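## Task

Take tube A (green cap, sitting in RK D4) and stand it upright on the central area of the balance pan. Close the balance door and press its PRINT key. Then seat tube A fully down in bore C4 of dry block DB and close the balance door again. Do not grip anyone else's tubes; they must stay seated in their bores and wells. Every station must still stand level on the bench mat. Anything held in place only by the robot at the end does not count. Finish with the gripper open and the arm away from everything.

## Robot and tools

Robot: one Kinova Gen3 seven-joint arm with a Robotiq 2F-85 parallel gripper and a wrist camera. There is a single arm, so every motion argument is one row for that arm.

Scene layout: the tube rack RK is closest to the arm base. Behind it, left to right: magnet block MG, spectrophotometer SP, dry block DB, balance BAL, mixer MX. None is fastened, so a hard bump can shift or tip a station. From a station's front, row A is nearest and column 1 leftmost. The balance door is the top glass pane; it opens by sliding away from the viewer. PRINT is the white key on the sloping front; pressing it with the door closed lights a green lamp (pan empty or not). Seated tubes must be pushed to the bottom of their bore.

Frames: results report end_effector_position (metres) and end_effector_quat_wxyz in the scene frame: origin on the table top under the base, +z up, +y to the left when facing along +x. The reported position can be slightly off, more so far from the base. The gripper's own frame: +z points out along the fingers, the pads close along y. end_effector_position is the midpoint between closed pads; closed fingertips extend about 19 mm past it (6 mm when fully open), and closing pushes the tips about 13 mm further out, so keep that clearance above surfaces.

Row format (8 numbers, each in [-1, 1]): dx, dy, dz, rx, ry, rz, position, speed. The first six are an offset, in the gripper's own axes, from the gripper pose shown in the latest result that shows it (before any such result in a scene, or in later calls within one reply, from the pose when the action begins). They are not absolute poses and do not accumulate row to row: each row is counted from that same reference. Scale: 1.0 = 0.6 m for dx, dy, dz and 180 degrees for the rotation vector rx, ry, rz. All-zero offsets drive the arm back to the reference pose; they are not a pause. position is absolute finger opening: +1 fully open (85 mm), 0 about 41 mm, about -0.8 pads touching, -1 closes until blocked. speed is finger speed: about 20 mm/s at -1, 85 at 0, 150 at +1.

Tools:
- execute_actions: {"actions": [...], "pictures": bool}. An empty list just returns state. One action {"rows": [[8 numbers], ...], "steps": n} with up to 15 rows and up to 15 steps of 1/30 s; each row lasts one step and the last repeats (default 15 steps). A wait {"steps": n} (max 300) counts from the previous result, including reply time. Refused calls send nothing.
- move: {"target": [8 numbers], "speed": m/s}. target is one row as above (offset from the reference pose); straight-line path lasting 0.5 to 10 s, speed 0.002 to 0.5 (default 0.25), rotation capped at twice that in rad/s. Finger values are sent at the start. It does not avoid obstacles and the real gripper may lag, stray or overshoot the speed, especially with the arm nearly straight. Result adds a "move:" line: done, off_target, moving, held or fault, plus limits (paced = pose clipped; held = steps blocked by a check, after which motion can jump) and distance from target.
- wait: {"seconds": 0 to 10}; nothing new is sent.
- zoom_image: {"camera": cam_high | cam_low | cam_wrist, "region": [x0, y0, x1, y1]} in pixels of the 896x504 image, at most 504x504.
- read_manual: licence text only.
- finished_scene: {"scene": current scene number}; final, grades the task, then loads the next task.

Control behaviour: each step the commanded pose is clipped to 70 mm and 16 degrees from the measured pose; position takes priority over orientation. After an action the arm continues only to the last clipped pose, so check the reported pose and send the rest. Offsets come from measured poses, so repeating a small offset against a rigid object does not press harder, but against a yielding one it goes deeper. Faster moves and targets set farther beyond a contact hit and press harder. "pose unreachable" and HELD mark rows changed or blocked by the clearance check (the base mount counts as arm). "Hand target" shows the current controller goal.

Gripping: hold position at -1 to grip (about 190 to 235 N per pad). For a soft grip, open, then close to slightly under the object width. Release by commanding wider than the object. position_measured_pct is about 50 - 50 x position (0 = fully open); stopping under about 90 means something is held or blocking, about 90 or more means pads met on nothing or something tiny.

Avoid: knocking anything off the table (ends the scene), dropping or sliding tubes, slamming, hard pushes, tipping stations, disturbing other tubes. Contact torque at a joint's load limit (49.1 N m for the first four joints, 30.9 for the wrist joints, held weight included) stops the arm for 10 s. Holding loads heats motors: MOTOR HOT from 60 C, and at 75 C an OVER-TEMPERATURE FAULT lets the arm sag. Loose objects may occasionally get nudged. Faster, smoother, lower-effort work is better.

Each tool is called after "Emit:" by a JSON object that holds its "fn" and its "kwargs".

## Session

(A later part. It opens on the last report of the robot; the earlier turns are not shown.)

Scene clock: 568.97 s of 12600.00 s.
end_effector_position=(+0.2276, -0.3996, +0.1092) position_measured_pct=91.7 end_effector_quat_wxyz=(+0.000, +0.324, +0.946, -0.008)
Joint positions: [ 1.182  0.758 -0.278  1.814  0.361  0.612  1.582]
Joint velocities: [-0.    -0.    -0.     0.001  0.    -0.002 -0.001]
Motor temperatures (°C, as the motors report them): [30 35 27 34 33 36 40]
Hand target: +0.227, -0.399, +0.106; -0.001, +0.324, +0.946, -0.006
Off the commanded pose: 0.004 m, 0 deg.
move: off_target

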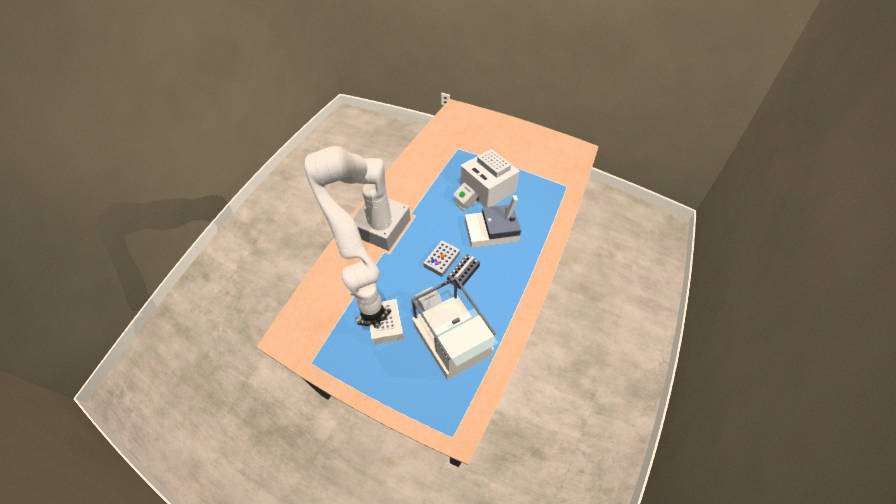

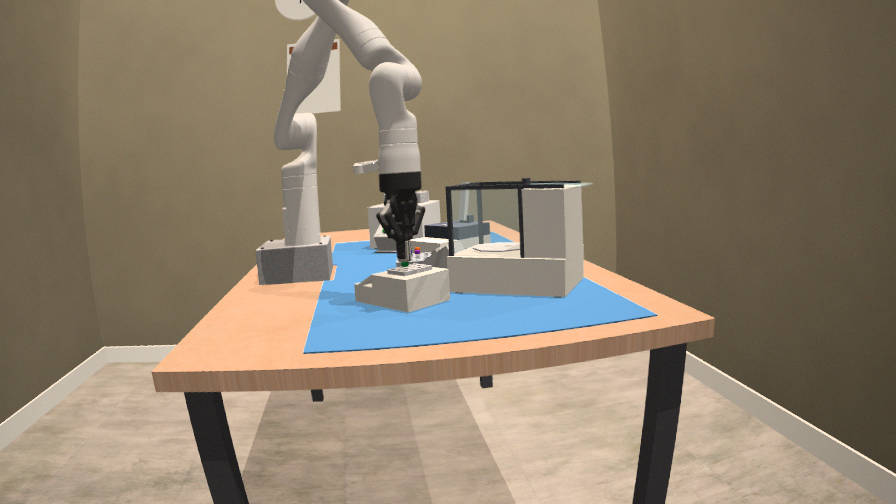

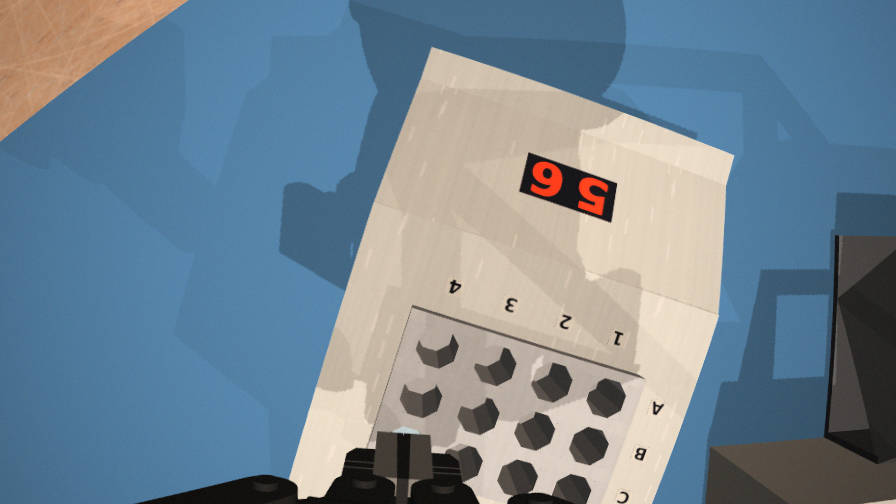

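Emit:
{"fn": "move", "kwargs": {"target": [0,0,-0.318,0,0,0.5,-0.3,0], "speed": 0.2}}

Emit:
{"fn": "move", "kwargs": {"target": [0.371,0.260,0,0,0,0,-0.3,0], "speed": 0.2}}

Scene clock: 579.03 s of 12600.00 s.
end_effector_position=(+0.2282, -0.3962, +0.2997) position_measured_pct=65.1 end_effector_quat_wxyz=(+0.006, +0.898, +0.439, -0.005)
Joint positions: [ 0.947  0.43   0.064  1.624 -0.016  1.08   0.345]
Joint velocities: [-0.003 -0.001  0.001 -0.002  0.002  0.001 -0.007]
Motor temperatures (°C, as the motors report them): [30 35 27 34 33 36 40]
Hand target: +0.228, -0.396, +0.300; +0.006, +0.898, +0.439, -0.005
Off the commanded pose: 0.001 m, 0 deg.
move: done

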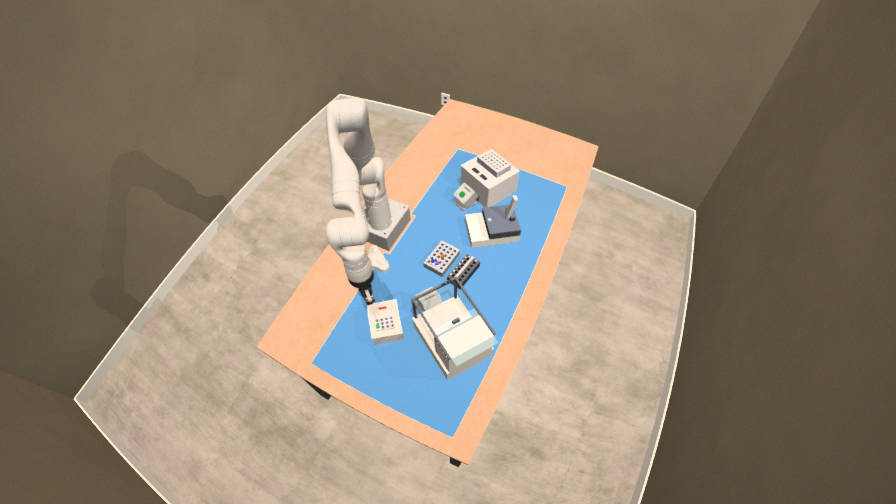

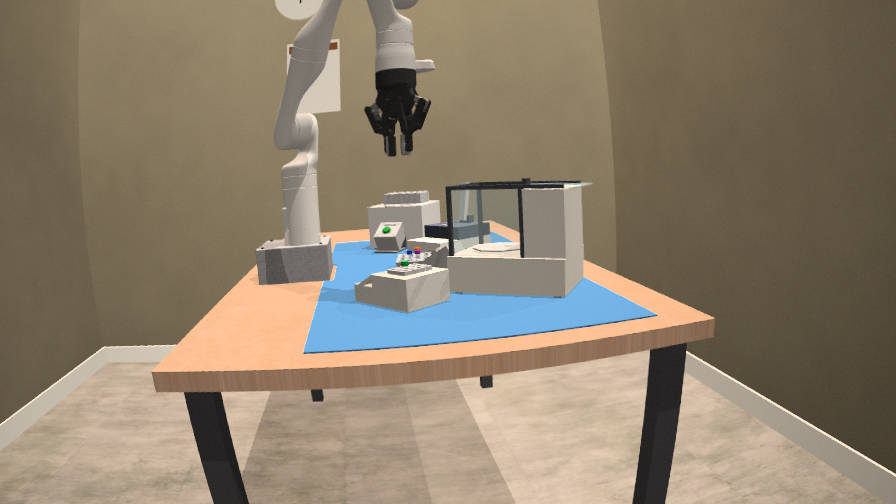

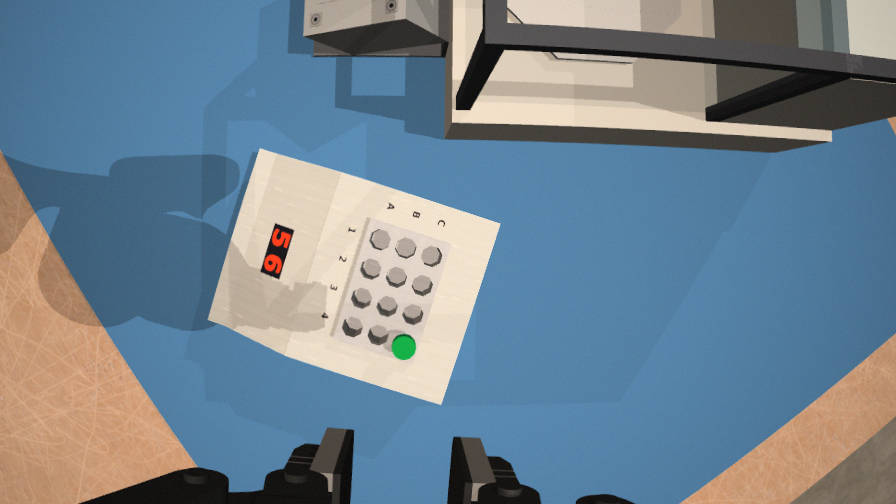

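Scene clock: 580.93 s of 12600.00 s.
end_effector_position=(+0.4872, -0.3159, +0.2982) position_measured_pct=65.1 end_effector_quat_wxyz=(+0.006, +0.898, +0.439, -0.005)
Joint positions: [ 0.522  0.717  0.018  1.12   0.004  1.303 -0.133]
Joint velocities: [-0.003  0.008 -0.002 -0.005  0.002  0.004  0.   ]
Motor temperatures (°C, as the motors report them): [30 35 27 34 33 36 40]
Hand target: +0.487, -0.316, +0.298; +0.006, +0.898, +0.440, -0.005
Off the commanded pose: 0.001 m, 0 deg.
move: done

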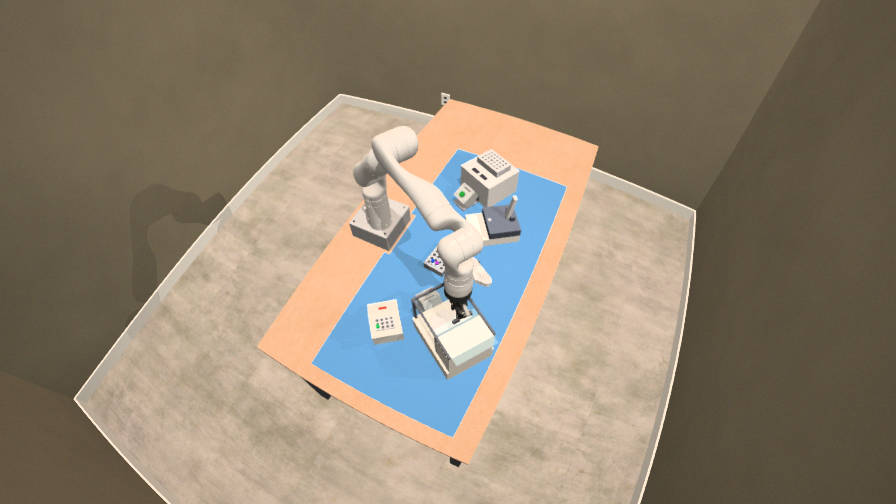

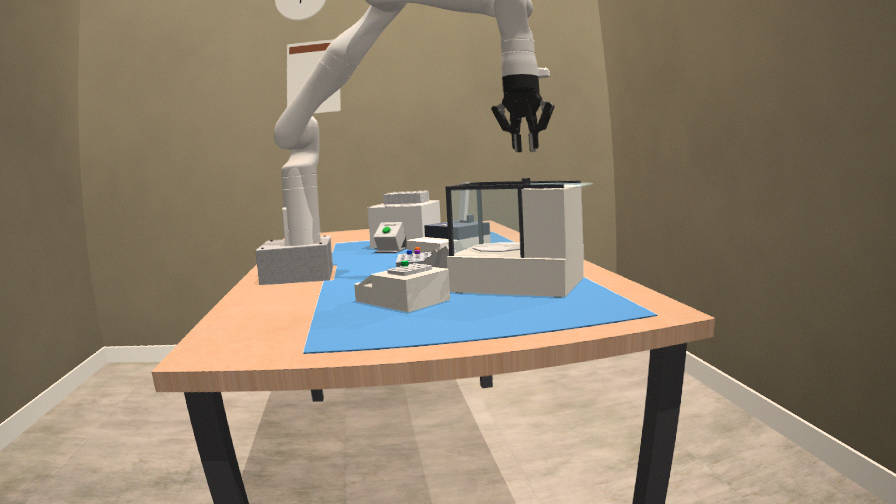

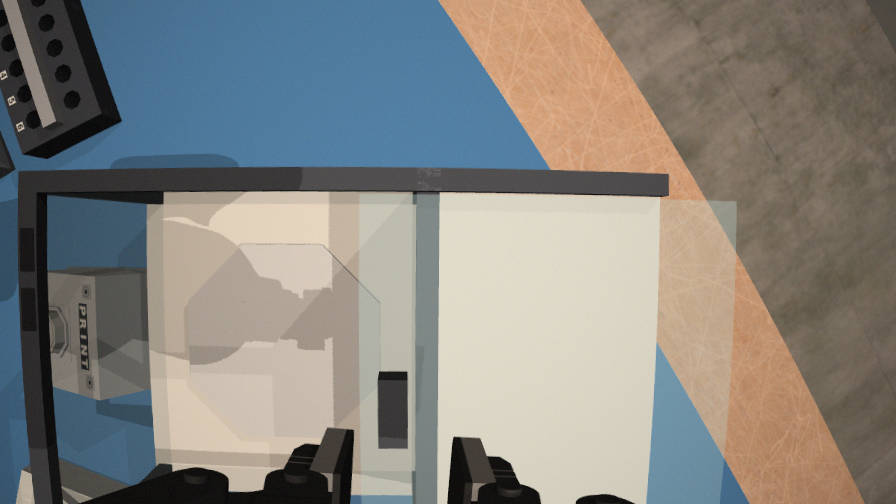

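Emit:
{"fn": "move", "kwargs": {"target": [0,-0.005,0.07,0,0,0,-0.3,0], "speed": 0.06}}

Emit:
{"fn": "move", "kwargs": {"target": [0,0,0.031,0,0,0,-0.3,0], "speed": 0.02}}

Scene clock: 587.07 s of 12600.00 s.
end_effector_position=(+0.4847, -0.3148, +0.2563) position_measured_pct=65.1 end_effector_quat_wxyz=(+0.006, +0.898, +0.439, -0.005)
Joint positions: [ 0.523  0.745  0.016  1.207  0.006  1.188 -0.136]
Joint velocities: [ 0.     0.001 -0.     0.001 -0.001 -0.005 -0.   ]
Motor temperatures (°C, as the motors report them): [30 36 27 34 33 36 40]
Hand target: +0.485, -0.315, +0.256; +0.006, +0.898, +0.439, -0.005
Off the commanded pose: 0.000 m, 0 deg.
move: done

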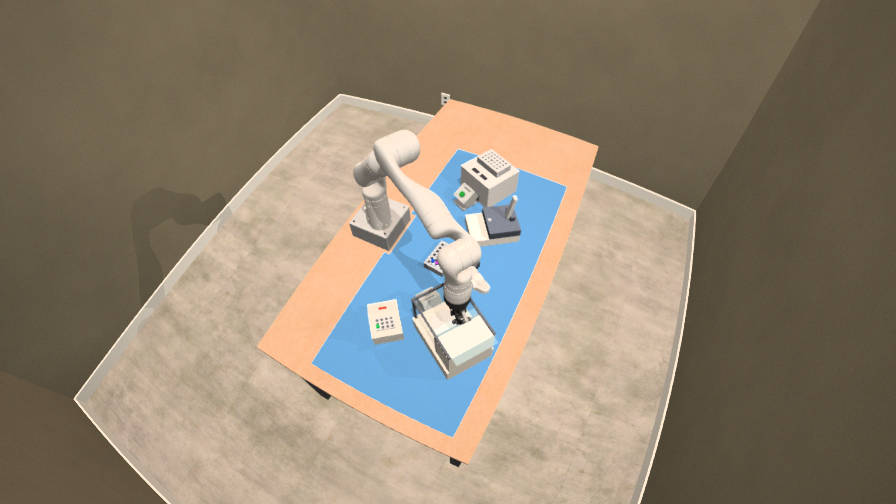

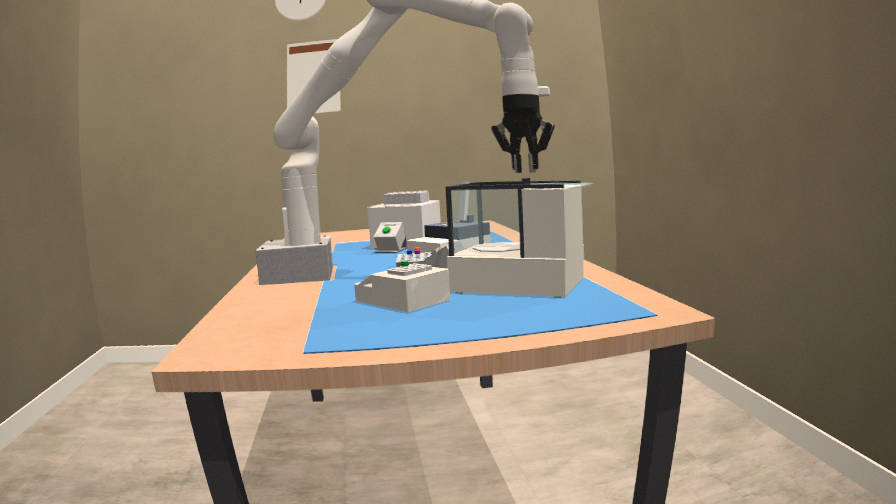

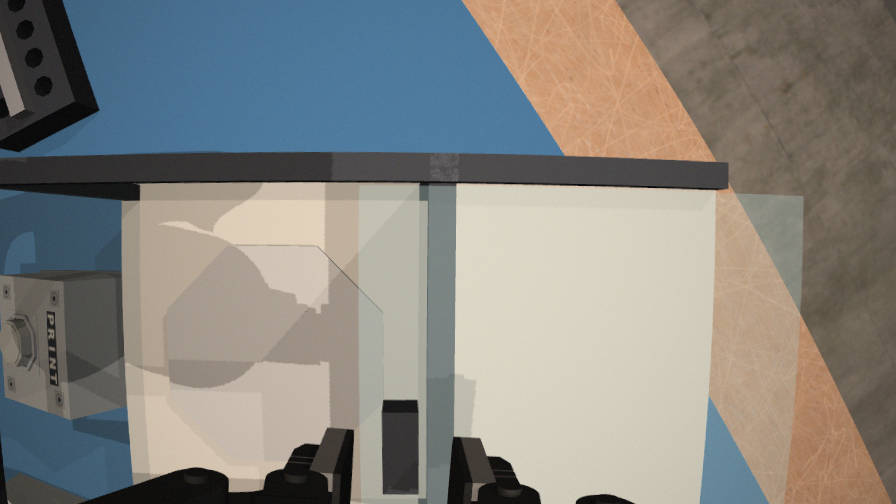

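Scene clock: 588.27 s of 12600.00 s.
end_effector_position=(+0.4847, -0.3152, +0.2378) position_measured_pct=65.1 end_effector_quat_wxyz=(+0.006, +0.898, +0.439, -0.005)
Joint positions: [ 0.524  0.763  0.015  1.234  0.007  1.143 -0.136]
Joint velocities: [ 0.     0.001 -0.     0.    -0.    -0.003 -0.001]
Motor temperatures (°C, as the motors report them): [30 36 27 34 33 36 40]
Hand target: +0.485, -0.315, +0.238; +0.006, +0.898, +0.439, -0.005
Off the commanded pose: 0.000 m, 0 deg.
move: done

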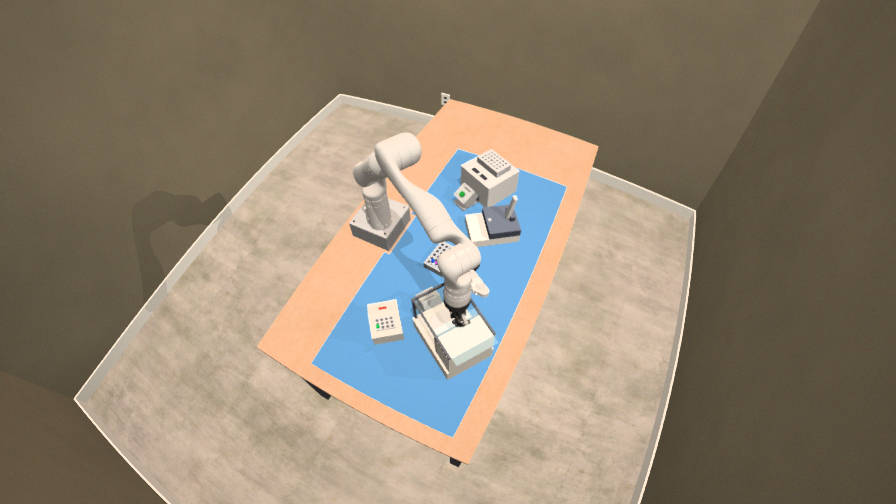

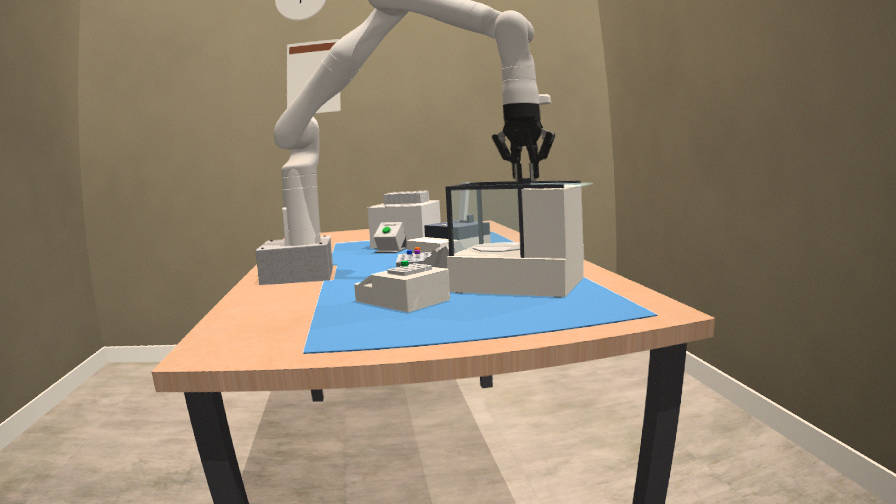

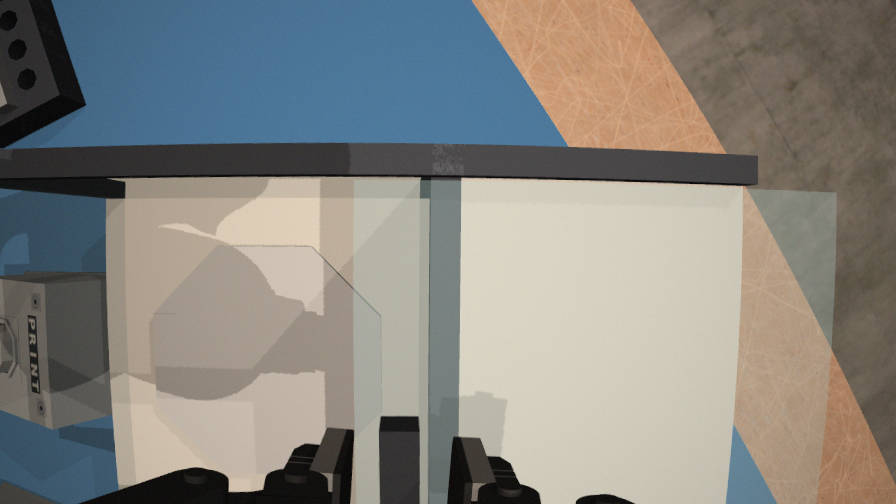

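Emit:
{"fn": "move", "kwargs": {"target": [0,-0.195,0,0,0,0,-0.3,0], "speed": 0.04}}

Emit:
{"fn": "move", "kwargs": {"target": [0,-0.018,0,0,0,0,-0.3,0], "speed": 0.008}}

Scene clock: 595.47 s of 12600.00 s.
end_effector_position=(+0.3922, -0.2443, +0.2367) position_measured_pct=65.1 end_effector_quat_wxyz=(+0.007, +0.898, +0.439, -0.005)
Joint positions: [ 0.495  0.525  0.006  1.698  0.017  0.917 -0.179]
Joint velocities: [-0.    -0.003 -0.     0.003 -0.001 -0.003  0.   ]
Motor temperatures (°C, as the motors report them): [30 36 27 34 33 36 40]
Hand target: +0.392, -0.244, +0.237; +0.006, +0.898, +0.439, -0.005
Off the commanded pose: 0.001 m, 0 deg.
move: done

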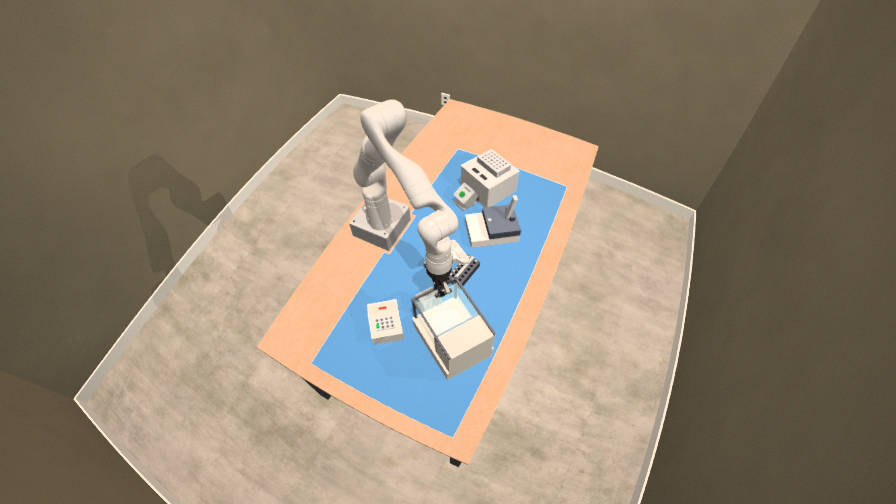

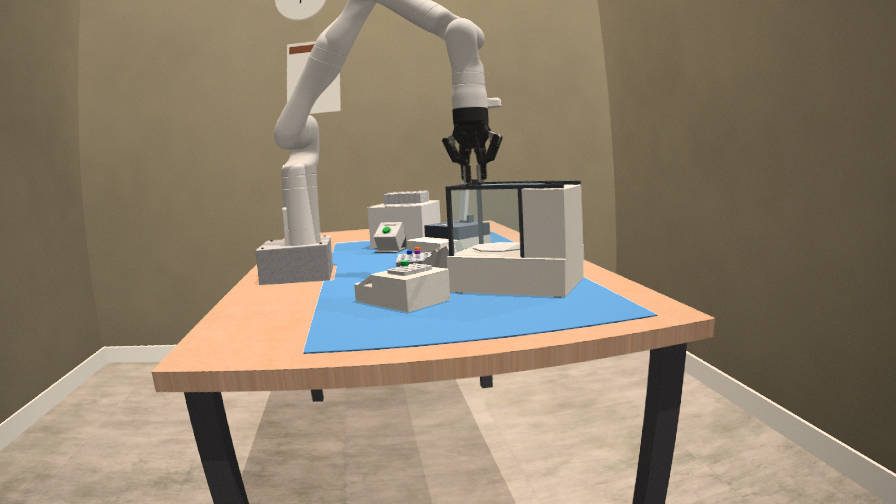

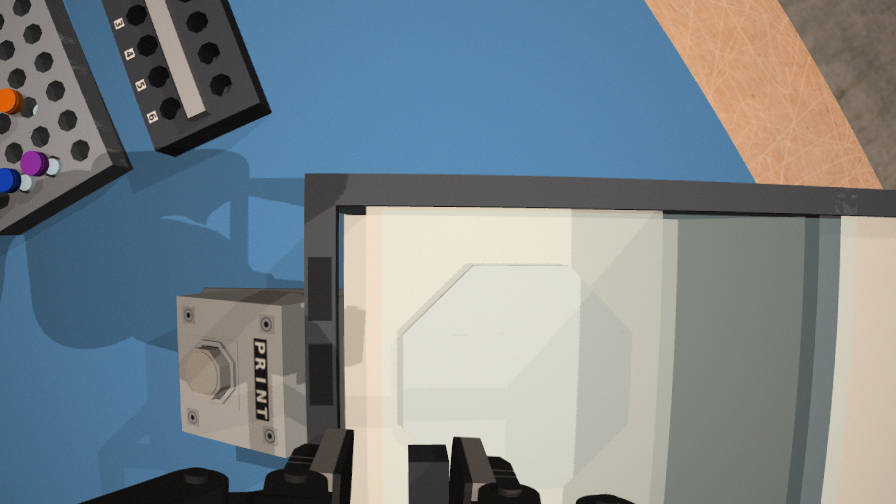

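Scene clock: 597.03 s of 12600.00 s.
end_effector_position=(+0.3840, -0.2383, +0.2368) position_measured_pct=65.1 end_effector_quat_wxyz=(+0.008, +0.898, +0.439, -0.005)
Joint positions: [ 0.492  0.504  0.005  1.735  0.019  0.899 -0.184]
Joint velocities: [-0.    -0.002 -0.001  0.003  0.     0.001  0.   ]
Motor temperatures (°C, as the motors report them): [30 36 27 34 33 36 40]
Hand target: +0.384, -0.238, +0.237; +0.007, +0.898, +0.439, -0.005
Off the commanded pose: 0.001 m, 0 deg.
move: done

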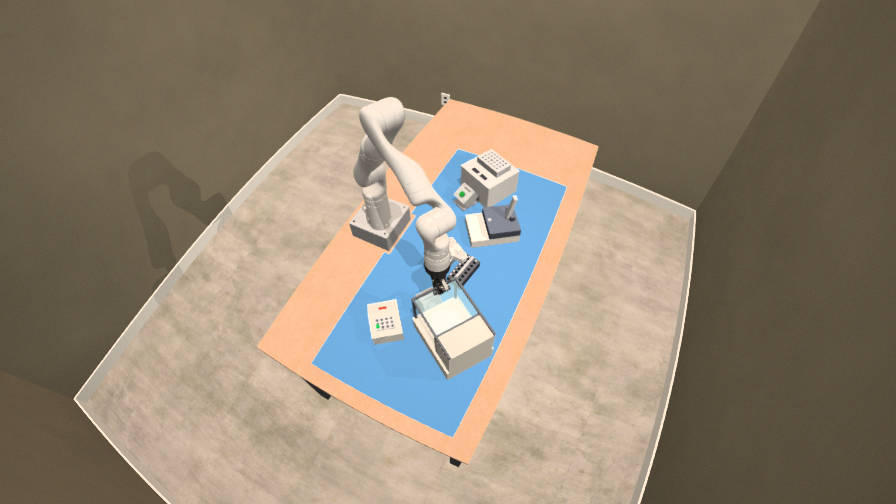

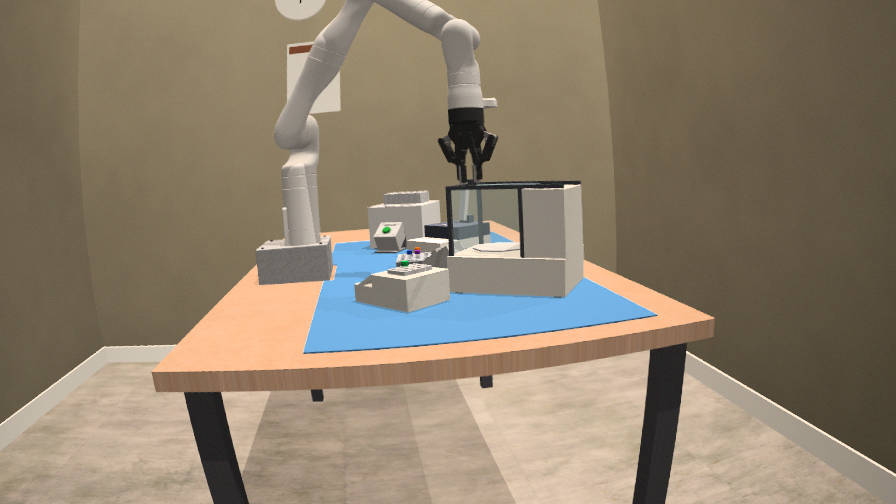

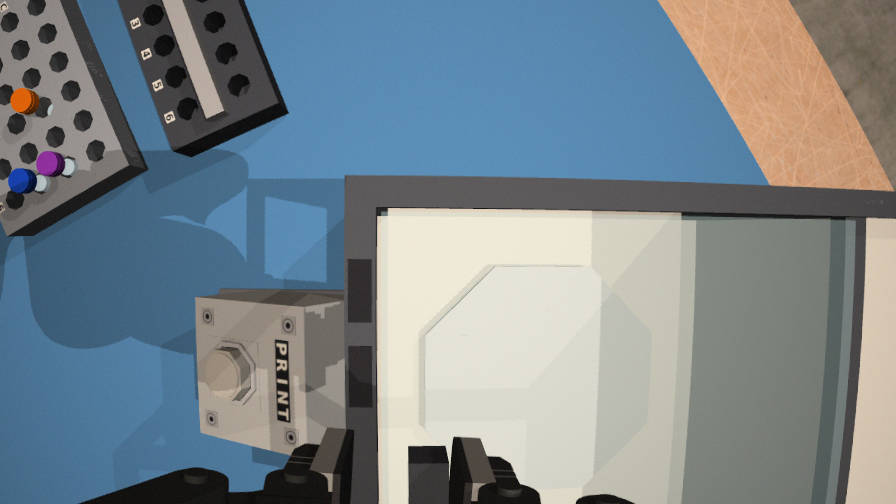

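Emit:
{"fn": "move", "kwargs": {"target": [0,-0.006,0,0,0,0,-0.3,0], "speed": 0.005}}

Scene clock: 600.97 s of 12600.00 s.
end_effector_position=(+0.3827, -0.2374, +0.2372) position_measured_pct=65.1 end_effector_quat_wxyz=(+0.010, +0.899, +0.439, -0.004)
Joint positions: [ 0.491  0.498  0.005  1.745  0.02   0.89  -0.186]
Joint velocities: [-0.    -0.001 -0.002 -0.     0.001 -0.002  0.   ]
Motor temperatures (°C, as the motors report them): [30 36 27 34 33 36 40]
Hand target: +0.381, -0.236, +0.237; +0.008, +0.898, +0.439, -0.005
Off the commanded pose: 0.002 m, 0 deg.
move: done

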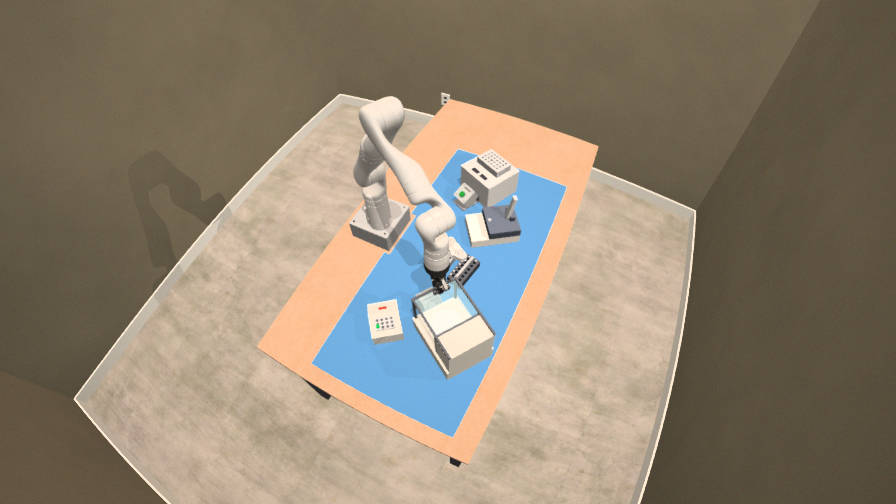

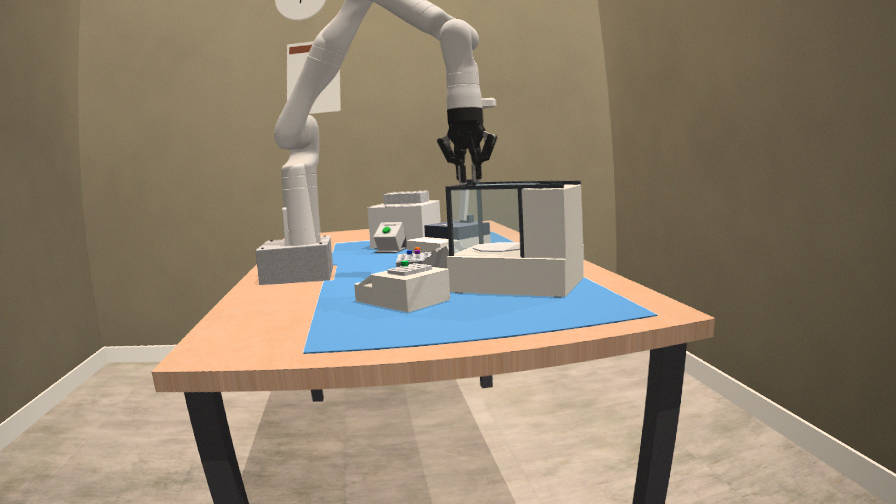

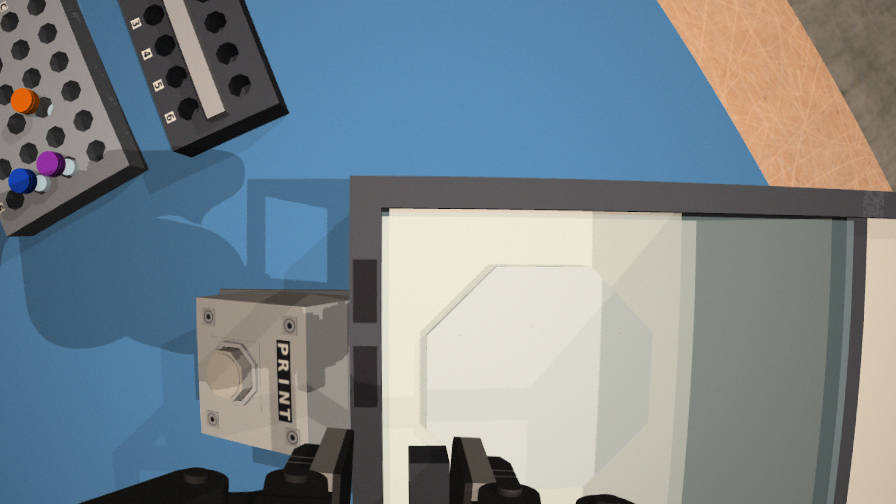

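Door is at its stop. Back off, lift, and clear.

Emit:
{"fn": "move", "kwargs": {"target": [0,0.012,0,0,0,0,-0.3,0], "speed": 0.01}}

Emit:
{"fn": "move", "kwargs": {"target": [0,0,-0.13,0,0,0,-0.3,0], "speed": 0.1}}

Emit:
{"fn": "move", "kwargs": {"target": [-0.1,-0.1,-0.05,0,0,0,-0.3,0], "speed": 0.15}}

Scene clock: 605.90 s of 12600.00 s.
end_effector_position=(+0.3884, -0.2417, +0.2373) position_measured_pct=65.1 end_effector_quat_wxyz=(+0.010, +0.898, +0.439, -0.004)
Joint positions: [ 0.493  0.511  0.006  1.72   0.019  0.902 -0.183]
Joint velocities: [ 0.     0.003 -0.    -0.005 -0.001  0.002  0.   ]
Motor temperatures (°C, as the motors report them): [30 36 27 34 33 36 40]
Hand target: +0.388, -0.242, +0.237; +0.010, +0.899, +0.439, -0.004
Off the commanded pose: 0.000 m, 0 deg.
move: done

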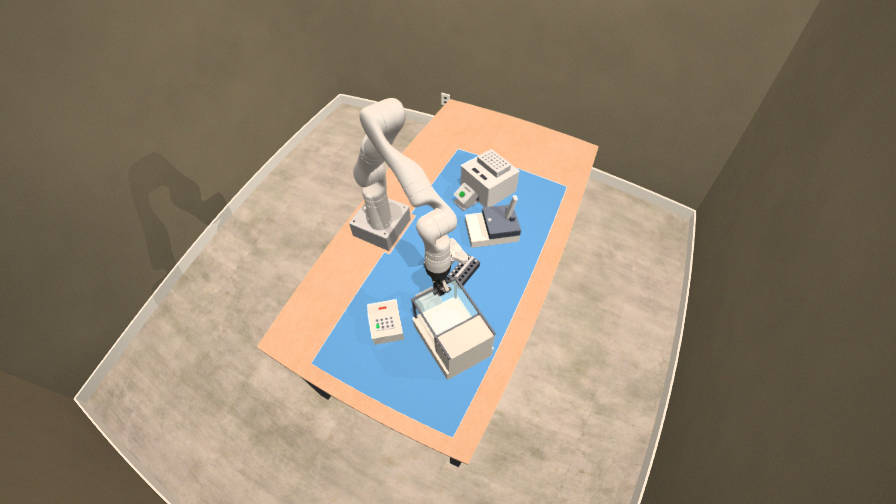

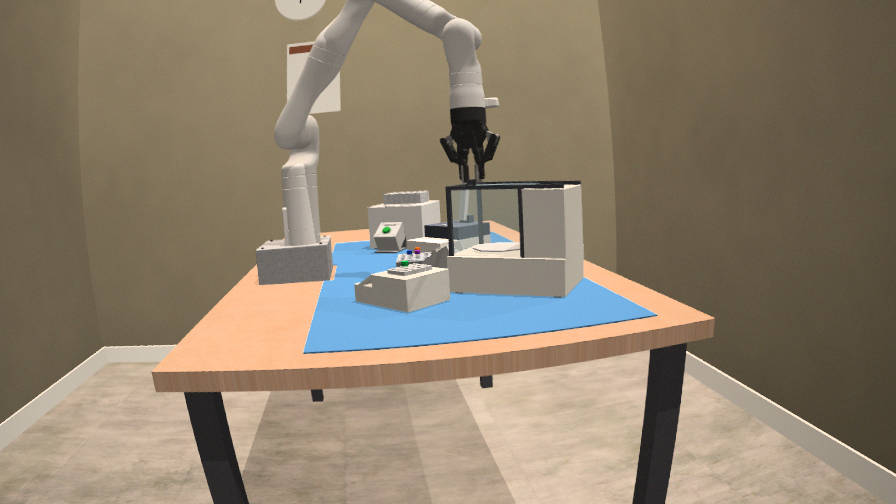

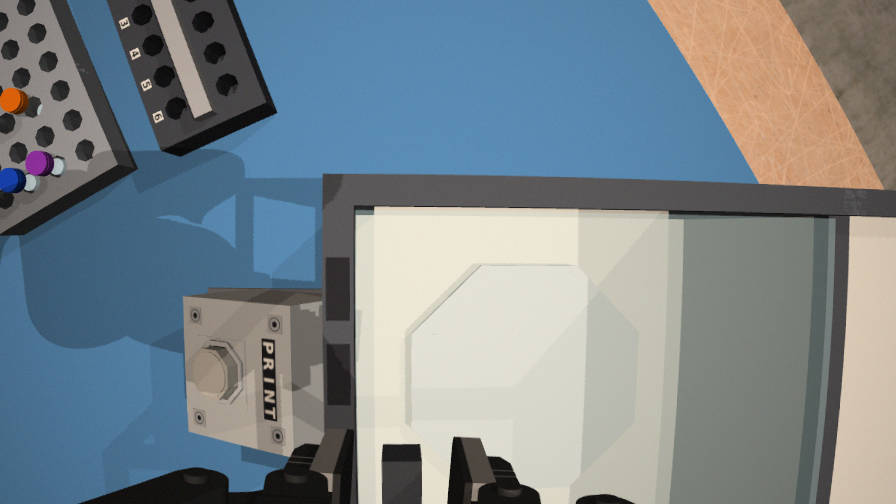

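Scene clock: 607.10 s of 12600.00 s.
end_effector_position=(+0.3881, -0.2400, +0.3151) position_measured_pct=65.1 end_effector_quat_wxyz=(+0.010, +0.898, +0.439, -0.004)
Joint positions: [ 0.488  0.412  0.009  1.597  0.016  1.123 -0.18 ]
Joint velocities: [-0.    -0.002  0.    -0.001 -0.001  0.002 -0.   ]
Motor temperatures (°C, as the motors report them): [30 36 27 34 33 36 40]
Hand target: +0.388, -0.240, +0.315; +0.010, +0.898, +0.439, -0.003
Off the commanded pose: 0.000 m, 0 deg.
move: done

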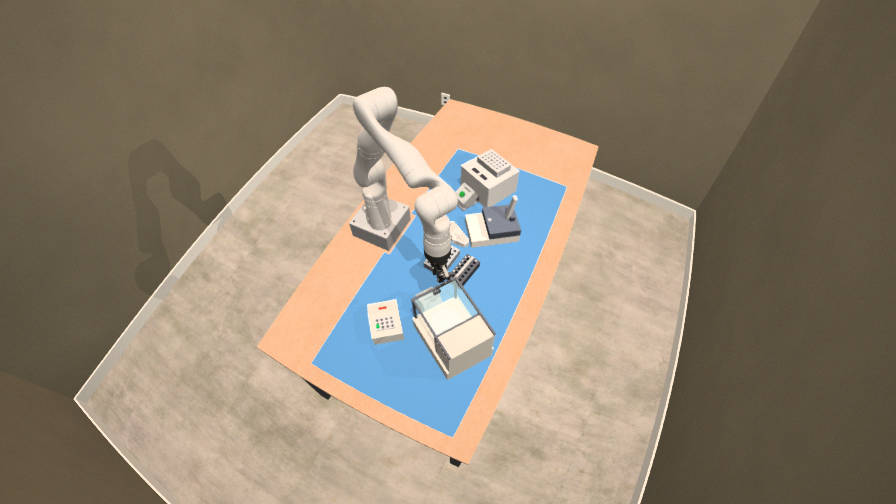

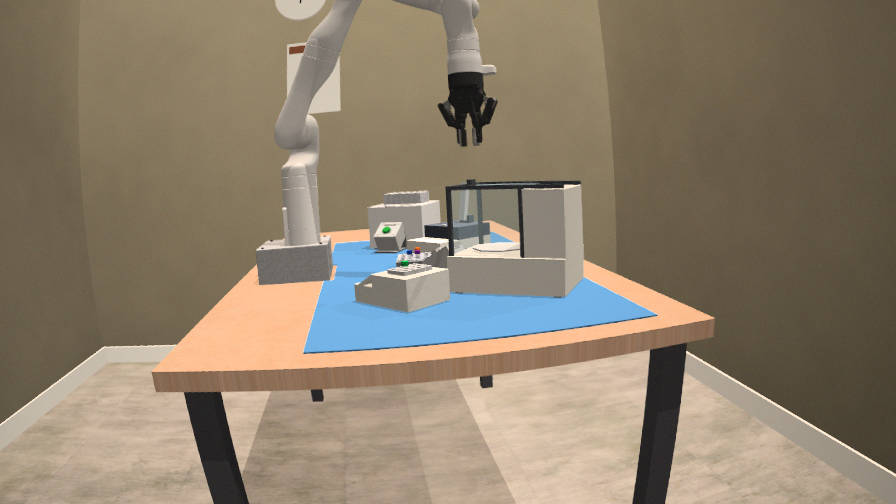

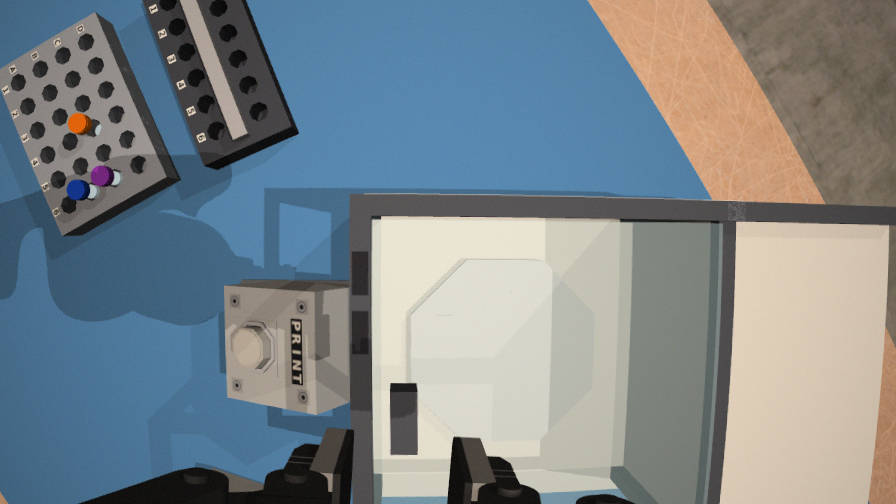

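Scene clock: 608.17 s of 12600.00 s.
end_effector_position=(+0.3040, -0.2498, +0.3447) position_measured_pct=65.1 end_effector_quat_wxyz=(+0.009, +0.898, +0.439, -0.003)
Joint positions: [ 0.59   0.244  0.036  1.741  0.008  1.146 -0.047]
Joint velocities: [ 0.002 -0.005  0.     0.     0.    -0.001  0.002]
Motor temperatures (°C, as the motors report them): [30 36 27 34 33 36 40]
Hand target: +0.304, -0.250, +0.345; +0.009, +0.898, +0.439, -0.003
Off the commanded pose: 0.000 m, 0 deg.
move: done

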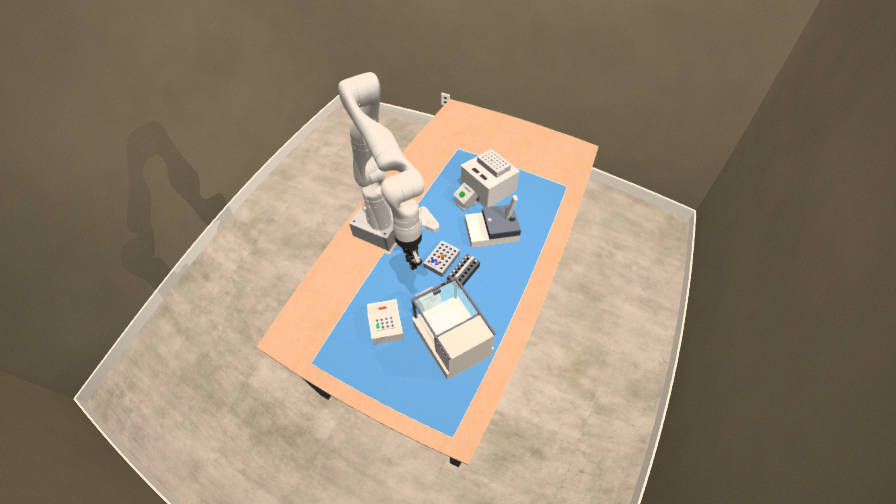

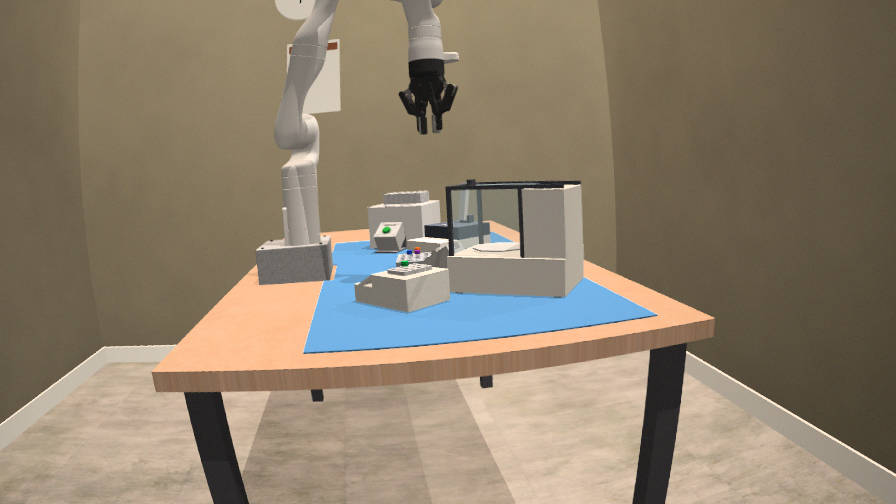

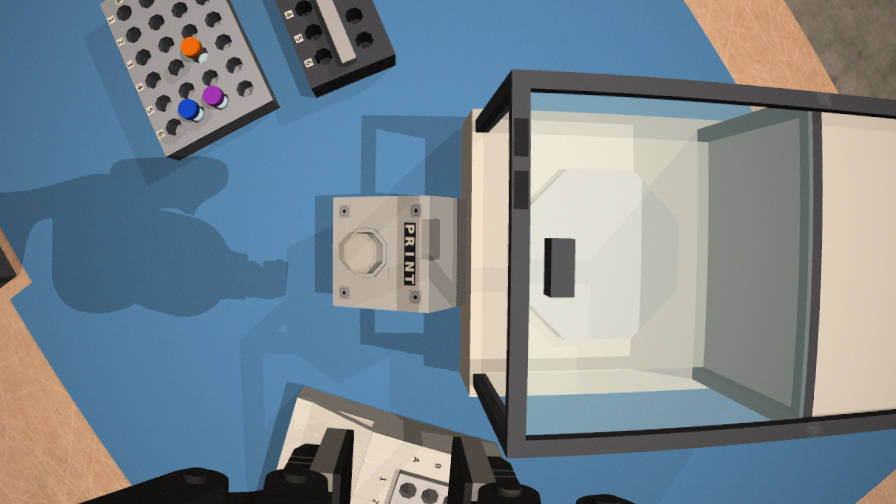

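Emit:
{"fn": "finished_scene", "kwargs": {"scene": 2}}

The scene is finished: the task was done.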